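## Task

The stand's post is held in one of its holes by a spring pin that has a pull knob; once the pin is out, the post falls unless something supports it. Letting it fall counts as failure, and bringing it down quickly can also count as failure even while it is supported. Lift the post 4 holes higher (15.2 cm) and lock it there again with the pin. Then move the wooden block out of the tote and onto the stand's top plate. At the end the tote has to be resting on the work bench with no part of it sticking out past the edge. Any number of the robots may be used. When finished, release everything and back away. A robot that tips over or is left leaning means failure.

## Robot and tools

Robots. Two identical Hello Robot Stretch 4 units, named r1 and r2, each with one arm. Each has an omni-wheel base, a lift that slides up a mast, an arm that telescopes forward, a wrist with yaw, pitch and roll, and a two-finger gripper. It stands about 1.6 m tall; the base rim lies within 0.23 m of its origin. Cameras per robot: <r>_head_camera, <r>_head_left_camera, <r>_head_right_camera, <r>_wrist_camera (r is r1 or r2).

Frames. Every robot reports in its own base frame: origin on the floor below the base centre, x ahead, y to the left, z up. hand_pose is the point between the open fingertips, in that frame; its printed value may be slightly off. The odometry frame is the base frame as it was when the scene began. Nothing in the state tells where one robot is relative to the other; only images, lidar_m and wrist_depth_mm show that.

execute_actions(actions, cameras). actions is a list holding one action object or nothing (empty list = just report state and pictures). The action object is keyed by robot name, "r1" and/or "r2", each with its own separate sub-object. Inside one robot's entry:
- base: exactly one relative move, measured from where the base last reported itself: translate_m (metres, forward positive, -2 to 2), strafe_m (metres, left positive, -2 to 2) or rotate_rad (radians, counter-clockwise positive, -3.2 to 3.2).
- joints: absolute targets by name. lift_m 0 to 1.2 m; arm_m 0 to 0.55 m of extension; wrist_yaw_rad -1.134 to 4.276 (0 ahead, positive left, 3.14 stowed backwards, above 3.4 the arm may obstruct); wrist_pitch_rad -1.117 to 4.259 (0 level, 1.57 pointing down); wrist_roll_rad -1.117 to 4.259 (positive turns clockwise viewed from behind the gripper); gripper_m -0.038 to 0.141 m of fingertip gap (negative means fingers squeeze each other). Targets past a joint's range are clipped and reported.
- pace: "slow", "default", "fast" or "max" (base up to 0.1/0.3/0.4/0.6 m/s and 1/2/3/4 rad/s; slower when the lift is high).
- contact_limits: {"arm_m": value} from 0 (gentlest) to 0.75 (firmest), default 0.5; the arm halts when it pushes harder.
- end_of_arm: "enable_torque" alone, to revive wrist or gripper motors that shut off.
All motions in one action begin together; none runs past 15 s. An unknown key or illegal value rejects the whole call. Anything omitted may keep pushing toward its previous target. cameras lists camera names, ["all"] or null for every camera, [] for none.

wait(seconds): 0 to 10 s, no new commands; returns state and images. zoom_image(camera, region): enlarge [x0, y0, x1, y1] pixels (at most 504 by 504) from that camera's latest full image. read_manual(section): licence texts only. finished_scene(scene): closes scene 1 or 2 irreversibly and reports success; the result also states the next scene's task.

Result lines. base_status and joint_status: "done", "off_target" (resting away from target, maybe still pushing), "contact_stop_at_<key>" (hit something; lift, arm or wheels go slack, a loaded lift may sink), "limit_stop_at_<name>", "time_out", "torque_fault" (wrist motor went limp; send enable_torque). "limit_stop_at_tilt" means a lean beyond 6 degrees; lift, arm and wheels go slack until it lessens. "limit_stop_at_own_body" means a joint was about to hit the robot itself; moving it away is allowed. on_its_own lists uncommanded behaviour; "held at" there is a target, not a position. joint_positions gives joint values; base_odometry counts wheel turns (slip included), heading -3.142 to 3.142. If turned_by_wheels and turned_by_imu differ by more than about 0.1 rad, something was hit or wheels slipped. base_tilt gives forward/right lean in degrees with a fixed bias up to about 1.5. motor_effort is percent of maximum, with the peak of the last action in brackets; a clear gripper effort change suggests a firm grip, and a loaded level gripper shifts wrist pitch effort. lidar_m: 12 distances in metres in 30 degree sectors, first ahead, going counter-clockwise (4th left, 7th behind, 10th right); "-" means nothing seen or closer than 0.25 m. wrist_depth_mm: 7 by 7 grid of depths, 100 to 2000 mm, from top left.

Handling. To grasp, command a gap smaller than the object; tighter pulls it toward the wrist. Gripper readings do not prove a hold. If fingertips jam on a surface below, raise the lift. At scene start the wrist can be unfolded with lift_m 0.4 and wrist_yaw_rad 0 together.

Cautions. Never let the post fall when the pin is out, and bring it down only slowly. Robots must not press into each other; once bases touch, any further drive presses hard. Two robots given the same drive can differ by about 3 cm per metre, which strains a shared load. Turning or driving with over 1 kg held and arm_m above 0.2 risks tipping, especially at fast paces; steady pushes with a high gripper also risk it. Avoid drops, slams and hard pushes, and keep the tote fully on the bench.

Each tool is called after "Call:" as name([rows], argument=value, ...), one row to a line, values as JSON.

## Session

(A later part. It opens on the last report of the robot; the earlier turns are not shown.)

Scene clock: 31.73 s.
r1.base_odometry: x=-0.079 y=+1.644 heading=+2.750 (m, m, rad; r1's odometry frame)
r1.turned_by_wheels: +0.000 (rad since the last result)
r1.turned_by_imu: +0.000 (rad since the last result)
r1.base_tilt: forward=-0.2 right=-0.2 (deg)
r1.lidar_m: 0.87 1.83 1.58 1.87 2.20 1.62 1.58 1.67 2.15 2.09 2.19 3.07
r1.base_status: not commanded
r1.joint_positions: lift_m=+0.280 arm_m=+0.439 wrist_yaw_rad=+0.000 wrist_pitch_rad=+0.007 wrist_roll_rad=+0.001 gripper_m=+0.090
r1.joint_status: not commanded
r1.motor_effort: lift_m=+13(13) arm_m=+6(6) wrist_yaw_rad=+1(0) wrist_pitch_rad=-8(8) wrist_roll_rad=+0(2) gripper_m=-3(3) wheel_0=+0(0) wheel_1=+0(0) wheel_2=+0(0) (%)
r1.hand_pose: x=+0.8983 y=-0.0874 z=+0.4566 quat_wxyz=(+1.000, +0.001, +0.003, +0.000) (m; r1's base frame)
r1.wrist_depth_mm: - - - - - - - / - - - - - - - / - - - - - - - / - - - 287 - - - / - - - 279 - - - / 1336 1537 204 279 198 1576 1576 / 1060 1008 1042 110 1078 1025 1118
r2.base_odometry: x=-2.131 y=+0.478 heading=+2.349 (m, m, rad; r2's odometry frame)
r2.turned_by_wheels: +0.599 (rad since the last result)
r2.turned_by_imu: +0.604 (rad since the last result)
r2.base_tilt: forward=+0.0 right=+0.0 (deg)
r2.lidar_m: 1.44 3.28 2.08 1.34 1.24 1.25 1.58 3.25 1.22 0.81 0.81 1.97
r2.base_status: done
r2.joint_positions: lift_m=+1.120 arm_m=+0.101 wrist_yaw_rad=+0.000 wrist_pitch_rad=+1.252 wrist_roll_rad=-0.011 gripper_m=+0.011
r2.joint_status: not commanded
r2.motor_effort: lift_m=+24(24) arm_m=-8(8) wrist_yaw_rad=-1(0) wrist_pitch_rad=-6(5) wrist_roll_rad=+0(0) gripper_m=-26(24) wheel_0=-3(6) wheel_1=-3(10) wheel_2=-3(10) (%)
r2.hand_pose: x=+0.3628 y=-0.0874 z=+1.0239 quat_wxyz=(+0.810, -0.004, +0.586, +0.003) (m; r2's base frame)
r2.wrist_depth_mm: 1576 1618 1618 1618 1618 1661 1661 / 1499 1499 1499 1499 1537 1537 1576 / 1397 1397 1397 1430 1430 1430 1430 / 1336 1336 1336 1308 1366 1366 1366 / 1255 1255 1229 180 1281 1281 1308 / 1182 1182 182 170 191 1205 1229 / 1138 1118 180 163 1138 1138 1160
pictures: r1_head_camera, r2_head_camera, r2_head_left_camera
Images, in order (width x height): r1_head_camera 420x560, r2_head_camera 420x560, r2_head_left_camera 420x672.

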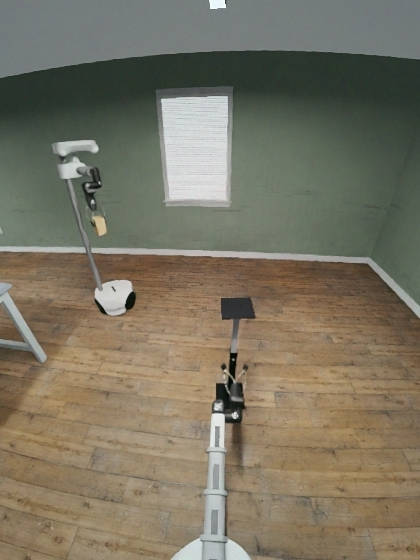

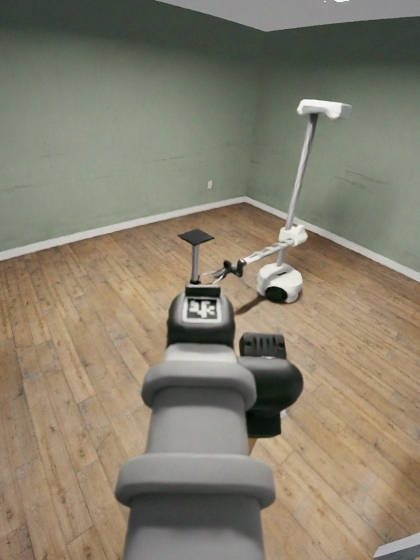

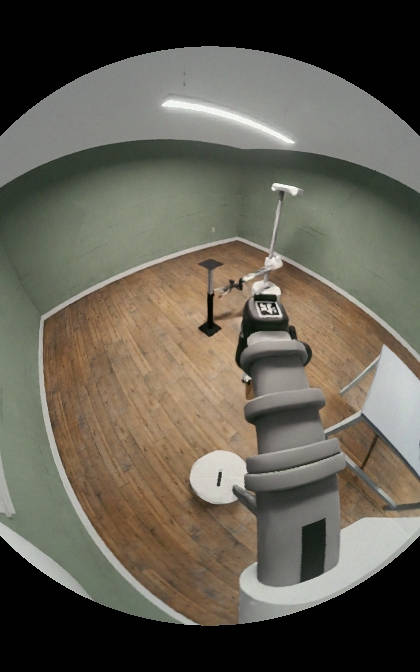

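Call:
execute_actions([
  {"r2":{"base":{"rotate_rad":0.67}}},
], cameras=[])

Call:
execute_actions([
  {"r2":{"base":{"translate_m":0.55},"pace":"fast"}},
], cameras=[])

Call:
execute_actions([
  {"r2":{"base":{"strafe_m":-0.81},"joints":{"arm_m":0.3},"pace":"fast"}},
], cameras=["r2_wrist_camera","r2_head_right_camera","r1_head_camera"])

Scene clock: 33.73 s.
r1.base_odometry: x=-0.079 y=+1.644 heading=+2.750 (m, m, rad; r1's odometry frame)
r1.turned_by_wheels: +0.000 (rad since the last result)
r1.turned_by_imu: +0.000 (rad since the last result)
r1.base_tilt: forward=-0.2 right=-0.2 (deg)
r1.lidar_m: 0.88 1.94 1.56 1.86 2.20 1.66 1.58 1.66 2.17 2.09 2.19 3.09
r1.base_status: not commanded
r1.joint_positions: lift_m=+0.280 arm_m=+0.439 wrist_yaw_rad=+0.000 wrist_pitch_rad=+0.007 wrist_roll_rad=+0.001 gripper_m=+0.090
r1.joint_status: not commanded
r1.motor_effort: lift_m=+13(13) arm_m=+6(6) wrist_yaw_rad=+1(0) wrist_pitch_rad=-7(8) wrist_roll_rad=+2(1) gripper_m=+0(1) wheel_0=+0(0) wheel_1=+0(0) wheel_2=+0(0) (%)
r1.hand_pose: x=+0.8983 y=-0.0874 z=+0.4566 quat_wxyz=(+1.000, +0.001, +0.003, +0.000) (m; r1's base frame)
r1.wrist_depth_mm: - - - - - - - / - - - - - - - / - - - - - - - / - - - 286 - - - / - - - 279 - - - / 1336 1499 204 281 200 1576 1618 / 1042 991 1060 110 1098 1025 1098
r2.base_odometry: x=-2.131 y=+0.478 heading=+3.019 (m, m, rad; r2's odometry frame)
r2.turned_by_wheels: +0.669 (rad since the last result)
r2.turned_by_imu: +0.675 (rad since the last result)
r2.base_tilt: forward=+0.0 right=+0.1 (deg)
r2.lidar_m: 3.27 1.70 1.24 1.23 1.30 1.84 - 1.05 0.79 1.26 1.71 1.43
r2.base_status: done
r2.joint_positions: lift_m=+1.120 arm_m=+0.101 wrist_yaw_rad=+0.000 wrist_pitch_rad=+1.252 wrist_roll_rad=-0.011 gripper_m=+0.011
r2.joint_status: not commanded
r2.motor_effort: lift_m=+24(24) arm_m=-8(8) wrist_yaw_rad=-1(1) wrist_pitch_rad=-6(5) wrist_roll_rad=+0(1) gripper_m=-24(24) wheel_0=-3(7) wheel_1=-3(9) wheel_2=-4(10) (%)
r2.hand_pose: x=+0.3628 y=-0.0874 z=+1.0239 quat_wxyz=(+0.810, -0.004, +0.586, +0.003) (m; r2's base frame)
r2.wrist_depth_mm: 1576 1618 1576 1618 1618 1618 1661 / 1464 1499 1537 1537 1537 1499 1537 / 1397 1397 1430 1397 1430 1430 1464 / 1336 1336 1336 1336 1336 1366 1366 / 1281 1281 1255 179 1281 1308 1308 / 1182 1182 182 170 191 1205 1205 / 1138 1118 180 164 1118 1138 1160
pictures: none
No camera images: the call's "cameras" was empty. Leave "cameras" out to get every camera's image.

Scene clock: 36.90 s.
r1.base_odometry: x=-0.079 y=+1.644 heading=+2.750 (m, m, rad; r1's odometry frame)
r1.turned_by_wheels: +0.000 (rad since the last result)
r1.turned_by_imu: -0.001 (rad since the last result)
r1.base_tilt: forward=-0.2 right=-0.3 (deg)
r1.lidar_m: 0.87 1.79 1.56 1.87 2.19 1.65 1.58 1.68 2.17 2.08 2.19 3.10
r1.base_status: not commanded
r1.joint_positions: lift_m=+0.280 arm_m=+0.439 wrist_yaw_rad=+0.000 wrist_pitch_rad=+0.007 wrist_roll_rad=+0.001 gripper_m=+0.090
r1.joint_status: not commanded
r1.motor_effort: lift_m=+13(13) arm_m=+6(6) wrist_yaw_rad=+0(0) wrist_pitch_rad=-8(7) wrist_roll_rad=+1(2) gripper_m=-3(4) wheel_0=+0(0) wheel_1=+0(0) wheel_2=+0(0) (%)
r1.hand_pose: x=+0.8983 y=-0.0874 z=+0.4566 quat_wxyz=(+1.000, +0.001, +0.003, +0.000) (m; r1's base frame)
r1.wrist_depth_mm: - - - - - - - / - - - - - - - / - - - - - - - / - - - 286 - - - / - - - 279 - - - / 1308 1078 204 282 199 1618 1618 / 1060 991 1060 110 1060 1025 1098
r2.base_odometry: x=-2.677 y=+0.545 heading=+3.019 (m, m, rad; r2's odometry frame)
r2.turned_by_wheels: +0.000 (rad since the last result)
r2.turned_by_imu: +0.001 (rad since the last result)
r2.base_tilt: forward=+0.0 right=+0.0 (deg)
r2.lidar_m: 2.70 1.76 1.22 1.20 1.29 1.79 - 1.10 1.24 1.86 1.05 2.82
r2.base_status: done
r2.joint_positions: lift_m=+1.120 arm_m=+0.101 wrist_yaw_rad=+0.000 wrist_pitch_rad=+1.252 wrist_roll_rad=-0.011 gripper_m=+0.011
r2.joint_status: not commanded
r2.motor_effort: lift_m=+24(24) arm_m=-8(8) wrist_yaw_rad=-1(1) wrist_pitch_rad=-5(5) wrist_roll_rad=+0(1) gripper_m=-24(23) wheel_0=+2(6) wheel_1=+3(7) wheel_2=+0(13) (%)
r2.hand_pose: x=+0.3628 y=-0.0874 z=+1.0239 quat_wxyz=(+0.810, -0.004, +0.586, +0.003) (m; r2's base frame)
r2.wrist_depth_mm: 1576 1618 1618 1618 1618 1661 1618 / 1464 1499 1499 1499 1537 1537 1576 / 1430 1430 1430 1430 1430 1430 1430 / 1308 1336 1308 1336 1336 1336 1366 / 1255 1255 1255 179 1281 1255 1281 / 1182 1205 181 170 191 1229 1229 / 1118 1118 180 163 1118 1118 1160
pictures: none
No camera images: the call's "cameras" was empty. Leave "cameras" out to get every camera's image.

Scene clock: 40.73 s.
r1.base_odometry: x=-0.079 y=+1.644 heading=+2.750 (m, m, rad; r1's odometry frame)
r1.turned_by_wheels: +0.000 (rad since the last result)
r1.turned_by_imu: -0.001 (rad since the last result)
r1.base_tilt: forward=-0.2 right=-0.1 (deg)
r1.lidar_m: 0.86 1.04 1.57 1.85 2.17 1.65 1.59 1.68 2.16 2.08 2.19 3.09
r1.base_status: not commanded
r1.joint_positions: lift_m=+0.280 arm_m=+0.439 wrist_yaw_rad=+0.000 wrist_pitch_rad=+0.007 wrist_roll_rad=+0.001 gripper_m=+0.090
r1.joint_status: not commanded
r1.motor_effort: lift_m=+13(13) arm_m=+6(6) wrist_yaw_rad=+1(1) wrist_pitch_rad=-7(8) wrist_roll_rad=+2(1) gripper_m=-3(3) wheel_0=+0(0) wheel_1=+0(0) wheel_2=+0(0) (%)
r1.hand_pose: x=+0.8983 y=-0.0874 z=+0.4566 quat_wxyz=(+1.000, +0.001, +0.003, +0.000) (m; r1's base frame)
r1.wrist_depth_mm: - - - - - - - / - - - - - - - / - - - - - - - / - - - 286 - - - / - - - 281 - - - / 1499 1537 203 281 199 1618 1576 / 1042 991 1060 110 1078 1042 1078
r2.base_odometry: x=-2.578 y=+1.349 heading=+3.019 (m, m, rad; r2's odometry frame)
r2.turned_by_wheels: +0.000 (rad since the last result)
r2.turned_by_imu: +0.002 (rad since the last result)
r2.base_tilt: forward=-0.1 right=+0.0 (deg)
r2.lidar_m: 0.49 2.83 2.10 2.00 2.14 2.95 0.87 0.92 2.76 2.65 0.85 0.62
r2.base_status: done
r2.joint_positions: lift_m=+1.120 arm_m=+0.299 wrist_yaw_rad=+0.000 wrist_pitch_rad=+1.251 wrist_roll_rad=-0.011 gripper_m=+0.011
r2.joint_status: all done
r2.motor_effort: lift_m=+24(25) arm_m=+7(8) wrist_yaw_rad=-2(2) wrist_pitch_rad=-5(7) wrist_roll_rad=+0(0) gripper_m=-24(25) wheel_0=+0(9) wheel_1=+0(11) wheel_2=+0(2) (%)
r2.hand_pose: x=+0.5601 y=-0.0874 z=+1.0239 quat_wxyz=(+0.811, -0.005, +0.586, +0.003) (m; r2's base frame)
r2.wrist_depth_mm: 1576 1618 1618 1661 1661 1661 1661 / 1499 1499 1499 1499 1537 1537 1499 / 1397 1430 1430 1397 1430 1430 1430 / 1308 1336 1336 452 466 1336 1366 / 1255 1281 1255 179 442 1255 1255 / 1182 1182 180 170 191 1182 1025 / 1118 1118 180 163 1138 1138 1160
pictures: r1_head_camera, r2_head_right_camera, r2_wrist_camera
Images, in order (width x height): r1_head_camera 420x560, r2_head_right_camera 420x672, r2_wrist_camera 616x392.

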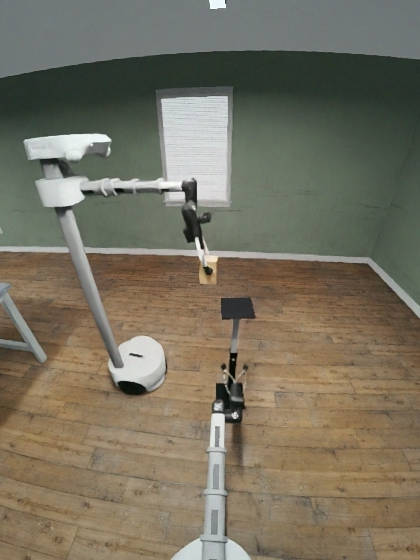

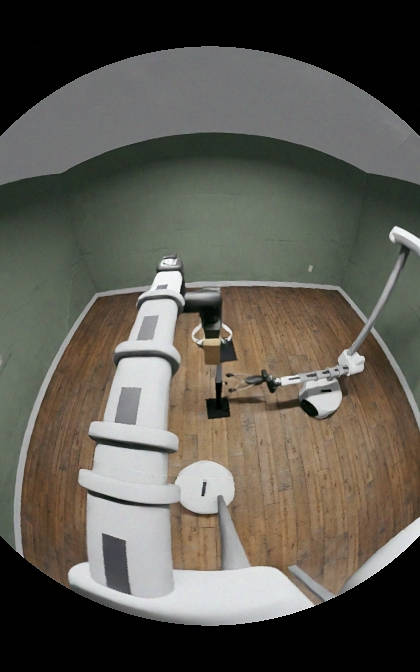

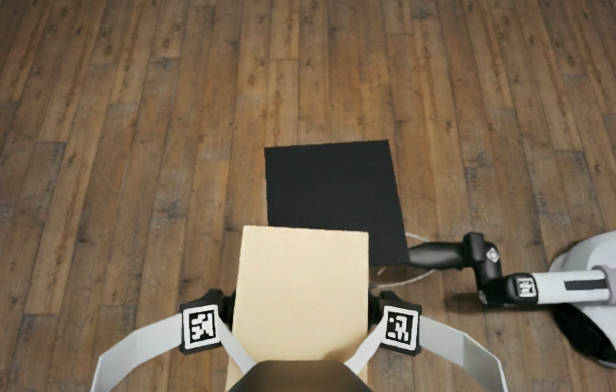

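Call:
execute_actions([
  {"r2":{"base":{"strafe_m":-0.04},"joints":{"arm_m":0.42,"lift_m":1.03}}},
], cameras=["r2_wrist_camera","r1_head_camera"])

Call:
zoom_image(camera="r1_head_camera", region=[160,220,310,400])

Scene clock: 42.37 s.
r1.base_odometry: x=-0.079 y=+1.644 heading=+2.750 (m, m, rad; r1's odometry frame)
r1.turned_by_wheels: +0.000 (rad since the last result)
r1.turned_by_imu: +0.000 (rad since the last result)
r1.base_tilt: forward=-0.2 right=-0.1 (deg)
r1.lidar_m: 0.87 1.00 1.55 1.86 2.19 1.64 1.57 1.64 2.14 2.08 2.19 3.07
r1.base_status: not commanded
r1.joint_positions: lift_m=+0.280 arm_m=+0.439 wrist_yaw_rad=+0.000 wrist_pitch_rad=+0.007 wrist_roll_rad=+0.001 gripper_m=+0.090
r1.joint_status: not commanded
r1.motor_effort: lift_m=+13(13) arm_m=+6(6) wrist_yaw_rad=+1(0) wrist_pitch_rad=-7(8) wrist_roll_rad=+1(1) gripper_m=-3(2) wheel_0=+0(0) wheel_1=+0(0) wheel_2=-1(0) (%)
r1.hand_pose: x=+0.8983 y=-0.0874 z=+0.4566 quat_wxyz=(+1.000, +0.001, +0.003, +0.000) (m; r1's base frame)
r1.wrist_depth_mm: - - - - - - - / - - - - - - - / - - - - - - - / - - - 287 - - - / - - - 278 - - - / 1499 1576 203 279 199 1618 1618 / 1060 1008 1078 110 1078 1025 1098
r2.base_odometry: x=-2.573 y=+1.389 heading=+3.019 (m, m, rad; r2's odometry frame)
r2.turned_by_wheels: +0.000 (rad since the last result)
r2.turned_by_imu: +0.001 (rad since the last result)
r2.base_tilt: forward=+0.0 right=+0.0 (deg)
r2.lidar_m: 0.59 2.83 2.14 2.04 2.17 3.00 0.83 0.89 2.72 2.63 0.85 0.61
r2.base_status: done
r2.joint_positions: lift_m=+1.030 arm_m=+0.419 wrist_yaw_rad=+0.000 wrist_pitch_rad=+1.252 wrist_roll_rad=-0.011 gripper_m=+0.011
r2.joint_status: all done
r2.motor_effort: lift_m=+16(23) arm_m=+8(8) wrist_yaw_rad=-1(1) wrist_pitch_rad=-5(5) wrist_roll_rad=+0(0) gripper_m=-24(25) wheel_0=+3(9) wheel_1=-2(8) wheel_2=+0(1) (%)
r2.hand_pose: x=+0.6800 y=-0.0874 z=+0.9346 quat_wxyz=(+0.810, -0.004, +0.586, +0.003) (m; r2's base frame)
r2.wrist_depth_mm: 1499 1499 1499 1499 1499 1499 1537 / 1397 1397 1397 1397 1430 1430 1430 / 1308 1308 1336 1308 1336 1336 1366 / 1229 1255 1229 1255 1255 1255 1255 / 1160 1160 342 179 1160 1182 1205 / 1098 1118 181 170 191 661 1118 / 1060 1025 180 163 303 559 554
pictures: r1_head_camera, r2_wrist_camera
Images, in order (width x height): r1_head_camera 420x560, r2_wrist_camera 616x392.

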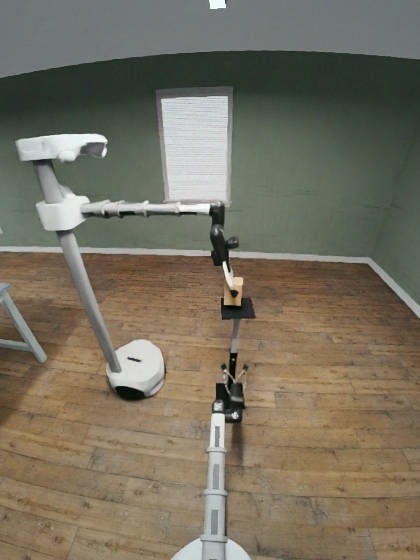

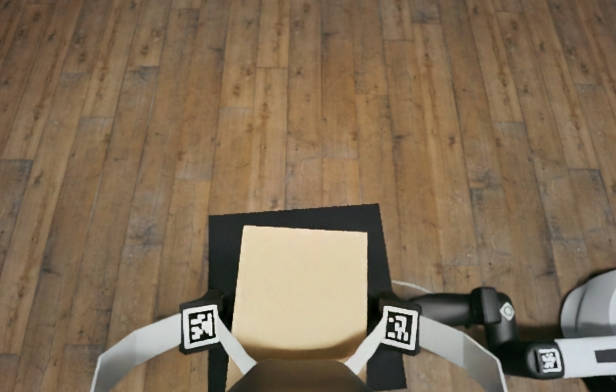

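Region (160, 220, 310, 400) of r1_head_camera's 420x560 image, scaled by 2.800, with more detail than that image has.

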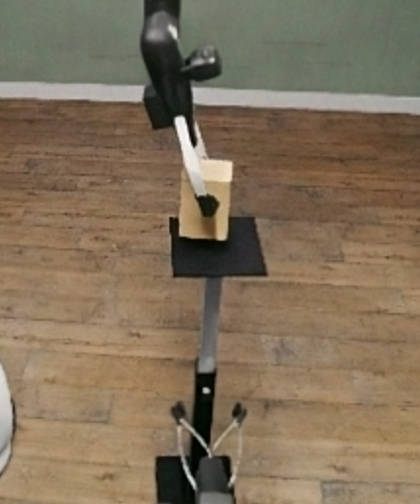

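Call:
execute_actions([
  {"r2":{"joints":{"arm_m":0.44,"lift_m":1.0},"pace":"slow"}},
], cameras=[])

Call:
execute_actions([
  {"r2":{"joints":{"gripper_m":0.12},"pace":"slow"}},
], cameras=[])

Call:
execute_actions([
  {"r2":{"joints":{"arm_m":0.0},"pace":"fast"}},
], cameras=[])

Call:
execute_actions([
  {"r2":{"joints":{"lift_m":0.36,"wrist_pitch_rad":0},"pace":"fast"}},
], cameras=["r2_wrist_camera","r1_head_camera"])

Scene clock: 43.80 s.
r1.base_odometry: x=-0.079 y=+1.644 heading=+2.750 (m, m, rad; r1's odometry frame)
r1.turned_by_wheels: +0.000 (rad since the last result)
r1.turned_by_imu: +0.000 (rad since the last result)
r1.base_tilt: forward=-0.2 right=-0.2 (deg)
r1.lidar_m: 0.87 1.00 1.57 1.86 2.16 1.64 1.57 1.67 2.15 2.09 2.17 3.08
r1.base_status: not commanded
r1.joint_positions: lift_m=+0.280 arm_m=+0.439 wrist_yaw_rad=+0.000 wrist_pitch_rad=+0.007 wrist_roll_rad=+0.001 gripper_m=+0.090
r1.joint_status: not commanded
r1.motor_effort: lift_m=+13(13) arm_m=+6(6) wrist_yaw_rad=+1(1) wrist_pitch_rad=-7(7) wrist_roll_rad=+0(2) gripper_m=-2(1) wheel_0=+0(0) wheel_1=+1(0) wheel_2=+0(0) (%)
r1.hand_pose: x=+0.8983 y=-0.0874 z=+0.4566 quat_wxyz=(+1.000, +0.001, +0.003, +0.000) (m; r1's base frame)
r1.wrist_depth_mm: - - - - - - - / - - - - - - - / - - - - - - - / - - - 286 - - - / - - - 278 - - - / 1537 1537 204 279 199 1576 1618 / 1042 991 1042 110 1078 1042 1098
r2.base_odometry: x=-2.573 y=+1.389 heading=+3.019 (m, m, rad; r2's odometry frame)
r2.turned_by_wheels: +0.000 (rad since the last result)
r2.turned_by_imu: +0.000 (rad since the last result)
r2.base_tilt: forward=+0.1 right=+0.0 (deg)
r2.lidar_m: 0.60 2.85 2.10 2.04 2.19 3.03 0.86 0.89 2.69 2.62 0.83 0.60
r2.base_status: not commanded
r2.joint_positions: lift_m=+1.000 arm_m=+0.439 wrist_yaw_rad=+0.000 wrist_pitch_rad=+1.252 wrist_roll_rad=-0.011 gripper_m=+0.011
r2.joint_status: all done
r2.motor_effort: lift_m=+16(15) arm_m=+8(11) wrist_yaw_rad=-1(1) wrist_pitch_rad=-5(5) wrist_roll_rad=+0(1) gripper_m=-26(25) wheel_0=+2(2) wheel_1=-2(2) wheel_2=+0(0) (%)
r2.hand_pose: x=+0.7000 y=-0.0874 z=+0.9046 quat_wxyz=(+0.810, -0.004, +0.586, +0.003) (m; r2's base frame)
r2.wrist_depth_mm: 1430 1464 1464 1464 1499 1464 1499 / 1366 1366 1366 1366 1397 1397 1397 / 1255 1281 1281 1281 1308 1308 1308 / 1205 1205 1205 1205 1229 1229 1229 / 1138 1118 307 179 1138 1160 1160 / 1078 1078 181 171 191 634 1118 / 1025 1008 180 164 276 559 539
pictures: none
No camera images: the call's "cameras" was empty. Leave "cameras" out to get every camera's image.

Scene clock: 48.10 s.
r1.base_odometry: x=-0.079 y=+1.644 heading=+2.750 (m, m, rad; r1's odometry frame)
r1.turned_by_wheels: +0.000 (rad since the last result)
r1.turned_by_imu: -0.001 (rad since the last result)
r1.base_tilt: forward=-0.2 right=-0.2 (deg)
r1.lidar_m: 0.87 0.99 1.57 1.86 2.16 1.65 1.57 1.66 2.15 2.08 2.20 3.08
r1.base_status: not commanded
r1.joint_positions: lift_m=+0.280 arm_m=+0.439 wrist_yaw_rad=+0.000 wrist_pitch_rad=+0.007 wrist_roll_rad=+0.001 gripper_m=+0.090
r1.joint_status: not commanded
r1.motor_effort: lift_m=+14(13) arm_m=+6(6) wrist_yaw_rad=+1(1) wrist_pitch_rad=-7(8) wrist_roll_rad=+2(1) gripper_m=-1(3) wheel_0=+0(0) wheel_1=+0(0) wheel_2=-1(0) (%)
r1.hand_pose: x=+0.8983 y=-0.0874 z=+0.4566 quat_wxyz=(+1.000, +0.001, +0.003, +0.000) (m; r1's base frame)
r1.wrist_depth_mm: - - - - - - - / - - - - - - - / - - - - - - - / - - - 287 - - - / - - - 278 - - - / 1499 1537 204 282 199 1576 1618 / 1060 991 1060 110 1078 1042 1098
r2.base_odometry: x=-2.573 y=+1.389 heading=+3.019 (m, m, rad; r2's odometry frame)
r2.turned_by_wheels: +0.000 (rad since the last result)
r2.turned_by_imu: +0.001 (rad since the last result)
r2.base_tilt: forward=+0.0 right=+0.0 (deg)
r2.lidar_m: 0.60 2.86 2.12 2.04 2.18 3.01 0.84 0.87 2.72 2.61 0.83 0.65
r2.base_status: not commanded
r2.joint_positions: lift_m=+1.000 arm_m=+0.439 wrist_yaw_rad=+0.000 wrist_pitch_rad=+1.251 wrist_roll_rad=-0.011 gripper_m=+0.120
r2.joint_status: all done
r2.motor_effort: lift_m=+15(15) arm_m=+8(8) wrist_yaw_rad=-1(1) wrist_pitch_rad=-2(5) wrist_roll_rad=+0(0) gripper_m=-1(21) wheel_0=+3(3) wheel_1=-2(2) wheel_2=+0(0) (%)
r2.hand_pose: x=+0.7003 y=-0.0874 z=+0.9047 quat_wxyz=(+0.811, -0.004, +0.585, +0.003) (m; r2's base frame)
r2.wrist_depth_mm: 1464 1464 1464 1499 1464 1499 1499 / 1336 1366 1397 1397 1397 1366 1430 / 1281 1255 1281 1308 1281 1281 1336 / 1205 1205 1205 1205 1205 1229 1229 / 1138 1118 307 187 1138 1160 1182 / 1078 1078 198 178 214 627 1098 / 1025 1025 276 151 279 640 768
pictures: none
No camera images: the call's "cameras" was empty. Leave "cameras" out to get every camera's image.

Scene clock: 50.10 s.
r1.base_odometry: x=-0.079 y=+1.644 heading=+2.750 (m, m, rad; r1's odometry frame)
r1.turned_by_wheels: +0.000 (rad since the last result)
r1.turned_by_imu: +0.000 (rad since the last result)
r1.base_tilt: forward=-0.2 right=-0.2 (deg)
r1.lidar_m: 0.87 0.97 1.55 1.84 2.16 1.64 1.57 1.69 2.18 2.07 2.20 3.09
r1.base_status: not commanded
r1.joint_positions: lift_m=+0.280 arm_m=+0.439 wrist_yaw_rad=+0.000 wrist_pitch_rad=+0.007 wrist_roll_rad=+0.001 gripper_m=+0.090
r1.joint_status: not commanded
r1.motor_effort: lift_m=+13(13) arm_m=+6(6) wrist_yaw_rad=+1(1) wrist_pitch_rad=-7(7) wrist_roll_rad=+1(0) gripper_m=-2(2) wheel_0=+0(0) wheel_1=+0(0) wheel_2=+0(1) (%)
r1.hand_pose: x=+0.8983 y=-0.0874 z=+0.4566 quat_wxyz=(+1.000, +0.001, +0.003, +0.000) (m; r1's base frame)
r1.wrist_depth_mm: - - - - - - - / - - - - - - - / - - - - - - - / - - - 286 - - - / - - - 279 - - - / 1499 1499 204 281 199 1618 1618 / 1042 991 1078 110 1078 1025 1118
r2.base_odometry: x=-2.573 y=+1.389 heading=+3.019 (m, m, rad; r2's odometry frame)
r2.turned_by_wheels: +0.000 (rad since the last result)
r2.turned_by_imu: +0.000 (rad since the last result)
r2.base_tilt: forward=+0.0 right=+0.0 (deg)
r2.lidar_m: 0.57 2.85 2.15 2.06 2.20 3.05 0.85 0.88 2.72 2.62 0.82 0.61
r2.base_status: not commanded
r2.joint_positions: lift_m=+1.000 arm_m=+0.003 wrist_yaw_rad=+0.000 wrist_pitch_rad=+1.251 wrist_roll_rad=-0.011 gripper_m=+0.120
r2.joint_status: all done
joint sent to its limit — the command would take r2.arm_m past its lower limit, so that joint was sent only as far as its limit.
r2.motor_effort: lift_m=+15(15) arm_m=-8(8) wrist_yaw_rad=+0(1) wrist_pitch_rad=-4(3) wrist_roll_rad=+0(1) gripper_m=-1(3) wheel_0=+2(3) wheel_1=-2(2) wheel_2=+0(0) (%)
r2.hand_pose: x=+0.2643 y=-0.0874 z=+0.9047 quat_wxyz=(+0.811, -0.004, +0.586, +0.003) (m; r2's base frame)
r2.wrist_depth_mm: 1430 1464 1464 1464 1499 1499 1499 / 1397 1366 1366 1366 1397 1397 1430 / 1281 1281 1308 1281 1281 788 1042 / 1205 1182 1205 1205 1205 1255 1078 / 1138 1138 1160 1160 1160 1160 1138 / 1060 1060 1078 1098 221 1098 1118 / 1025 1008 1025 151 1042 1025 1042
pictures: none
No camera images: the call's "cameras" was empty. Leave "cameras" out to get every camera's image.

Scene clock: 52.80 s.
r1.base_odometry: x=-0.079 y=+1.644 heading=+2.750 (m, m, rad; r1's odometry frame)
r1.turned_by_wheels: +0.000 (rad since the last result)
r1.turned_by_imu: -0.001 (rad since the last result)
r1.base_tilt: forward=-0.2 right=-0.2 (deg)
r1.lidar_m: 0.88 0.95 1.57 1.84 2.20 1.64 1.58 1.67 2.14 2.09 2.20 3.09
r1.base_status: not commanded
r1.joint_positions: lift_m=+0.280 arm_m=+0.439 wrist_yaw_rad=+0.000 wrist_pitch_rad=+0.007 wrist_roll_rad=+0.001 gripper_m=+0.090
r1.joint_status: not commanded
r1.motor_effort: lift_m=+13(13) arm_m=+6(6) wrist_yaw_rad=+0(0) wrist_pitch_rad=-8(8) wrist_roll_rad=-1(1) gripper_m=-4(2) wheel_0=+0(0) wheel_1=+0(0) wheel_2=+0(0) (%)
r1.hand_pose: x=+0.8983 y=-0.0874 z=+0.4566 quat_wxyz=(+1.000, +0.001, +0.003, +0.000) (m; r1's base frame)
r1.wrist_depth_mm: - - - - - - - / - - - - - - - / - - - - - - - / - - - 287 - - - / - - - 278 - - - / 1537 1499 204 279 200 1576 1618 / 1060 1008 1060 110 1078 1025 1098
r2.base_odometry: x=-2.573 y=+1.389 heading=+3.019 (m, m, rad; r2's odometry frame)
r2.turned_by_wheels: +0.000 (rad since the last result)
r2.turned_by_imu: +0.000 (rad since the last result)
r2.base_tilt: forward=+0.0 right=+0.0 (deg)
r2.lidar_m: 0.60 2.82 2.14 2.03 2.18 3.02 0.83 0.88 2.73 2.61 0.83 0.63
r2.base_status: not commanded
r2.joint_positions: lift_m=+0.360 arm_m=+0.003 wrist_yaw_rad=+0.000 wrist_pitch_rad=+0.003 wrist_roll_rad=-0.011 gripper_m=+0.120
r2.joint_status: all done
r2.motor_effort: lift_m=+15(15) arm_m=-8(8) wrist_yaw_rad=-1(0) wrist_pitch_rad=-9(14) wrist_roll_rad=+0(0) gripper_m=-1(2) wheel_0=+3(2) wheel_1=-2(2) wheel_2=+0(0) (%)
r2.hand_pose: x=+0.4622 y=-0.0874 z=+0.5377 quat_wxyz=(+1.000, -0.006, +0.001, +0.000) (m; r2's base frame)
r2.wrist_depth_mm: - - - 455 - - - / - - - - - - - / - - - - - - - / - - - - - - - / - - - - - - - / - - - 462 221 449 455 / 1499 1336 1397 151 1397 462 1464
pictures: r1_head_camera, r2_wrist_camera
Images, in order (width x height): r1_head_camera 420x560, r2_wrist_camera 616x392.

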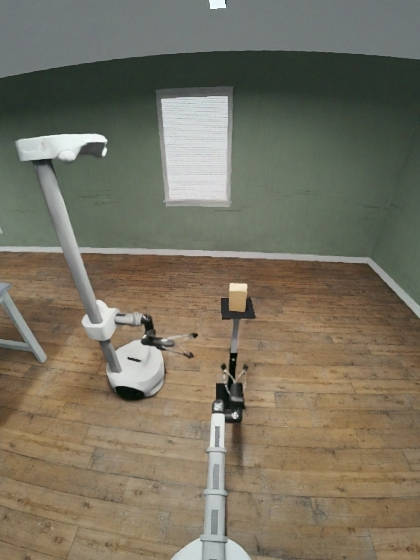

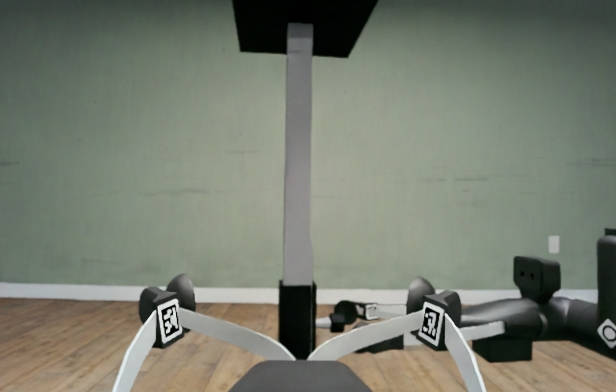

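Call:
execute_actions([
  {"r1":{"joints":{"arm_m":0.448,"gripper_m":0.04}},"r2":{"joints":{"lift_m":0.26}}},
], cameras=["r2_wrist_camera","r1_wrist_camera"])

Call:
zoom_image(camera="r2_wrist_camera", region=[250,170,450,310])

Scene clock: 54.40 s.
r1.base_odometry: x=-0.079 y=+1.644 heading=+2.750 (m, m, rad; r1's odometry frame)
r1.turned_by_wheels: +0.000 (rad since the last result)
r1.turned_by_imu: +0.000 (rad since the last result)
r1.base_tilt: forward=-0.1 right=-0.2 (deg)
r1.lidar_m: 0.87 0.98 1.56 1.85 2.18 1.62 1.57 1.67 2.17 2.08 2.19 3.09
r1.base_status: not commanded
r1.joint_positions: lift_m=+0.280 arm_m=+0.447 wrist_yaw_rad=+0.000 wrist_pitch_rad=+0.007 wrist_roll_rad=+0.001 gripper_m=+0.040
r1.joint_status: all done
r1.motor_effort: lift_m=+13(14) arm_m=+6(6) wrist_yaw_rad=+1(0) wrist_pitch_rad=-8(7) wrist_roll_rad=-1(1) gripper_m=-5(4) wheel_0=+0(0) wheel_1=+0(0) wheel_2=+0(0) (%)
r1.hand_pose: x=+0.9063 y=-0.0874 z=+0.4566 quat_wxyz=(+1.000, +0.001, +0.003, +0.000) (m; r1's base frame)
r1.wrist_depth_mm: - - - - - - - / - - - - - - - / - - - - - - - / - - - 279 - - - / - - - 272 - - - / 1499 1499 194 272 193 1661 1618 / 1042 991 1060 110 1078 1025 1098
r2.base_odometry: x=-2.573 y=+1.389 heading=+3.019 (m, m, rad; r2's odometry frame)
r2.turned_by_wheels: +0.000 (rad since the last result)
r2.turned_by_imu: +0.000 (rad since the last result)
r2.base_tilt: forward=+0.0 right=+0.0 (deg)
r2.lidar_m: 0.59 2.86 2.11 2.06 2.20 3.03 0.84 0.87 2.73 2.62 0.81 0.61
r2.base_status: not commanded
r2.joint_positions: lift_m=+0.260 arm_m=+0.003 wrist_yaw_rad=+0.000 wrist_pitch_rad=+0.003 wrist_roll_rad=-0.011 gripper_m=+0.120
r2.joint_status: all done
r2.motor_effort: lift_m=+14(15) arm_m=-8(8) wrist_yaw_rad=-1(1) wrist_pitch_rad=-9(8) wrist_roll_rad=-1(0) gripper_m=-2(1) wheel_0=+2(3) wheel_1=-2(2) wheel_2=+0(0) (%)
r2.hand_pose: x=+0.4622 y=-0.0874 z=+0.4378 quat_wxyz=(+1.000, -0.006, +0.001, +0.000) (m; r2's base frame)
r2.wrist_depth_mm: - - - - - - - / - - - - - - - / - - - - - - - / - - - - - - - / - - - 452 - 452 455 / 1863 1661 1708 1576 220 1756 - / 1205 1118 1160 151 1182 1138 1281
pictures: r1_wrist_camera, r2_wrist_camera
Images, in order (width x height): r1_wrist_camera 616x392, r2_wrist_camera 616x392.

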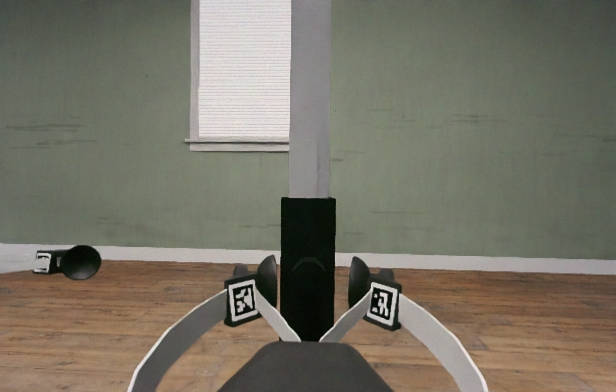

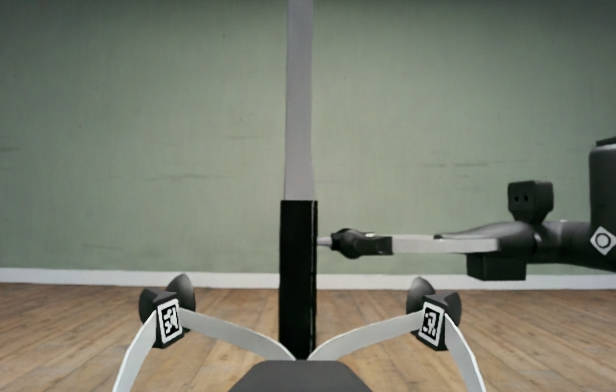

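Region (250, 170, 450, 310) of r2_wrist_camera's 616x392 image, scaled by 2.520; it fills the top 353 rows of this view, and the rest is white.

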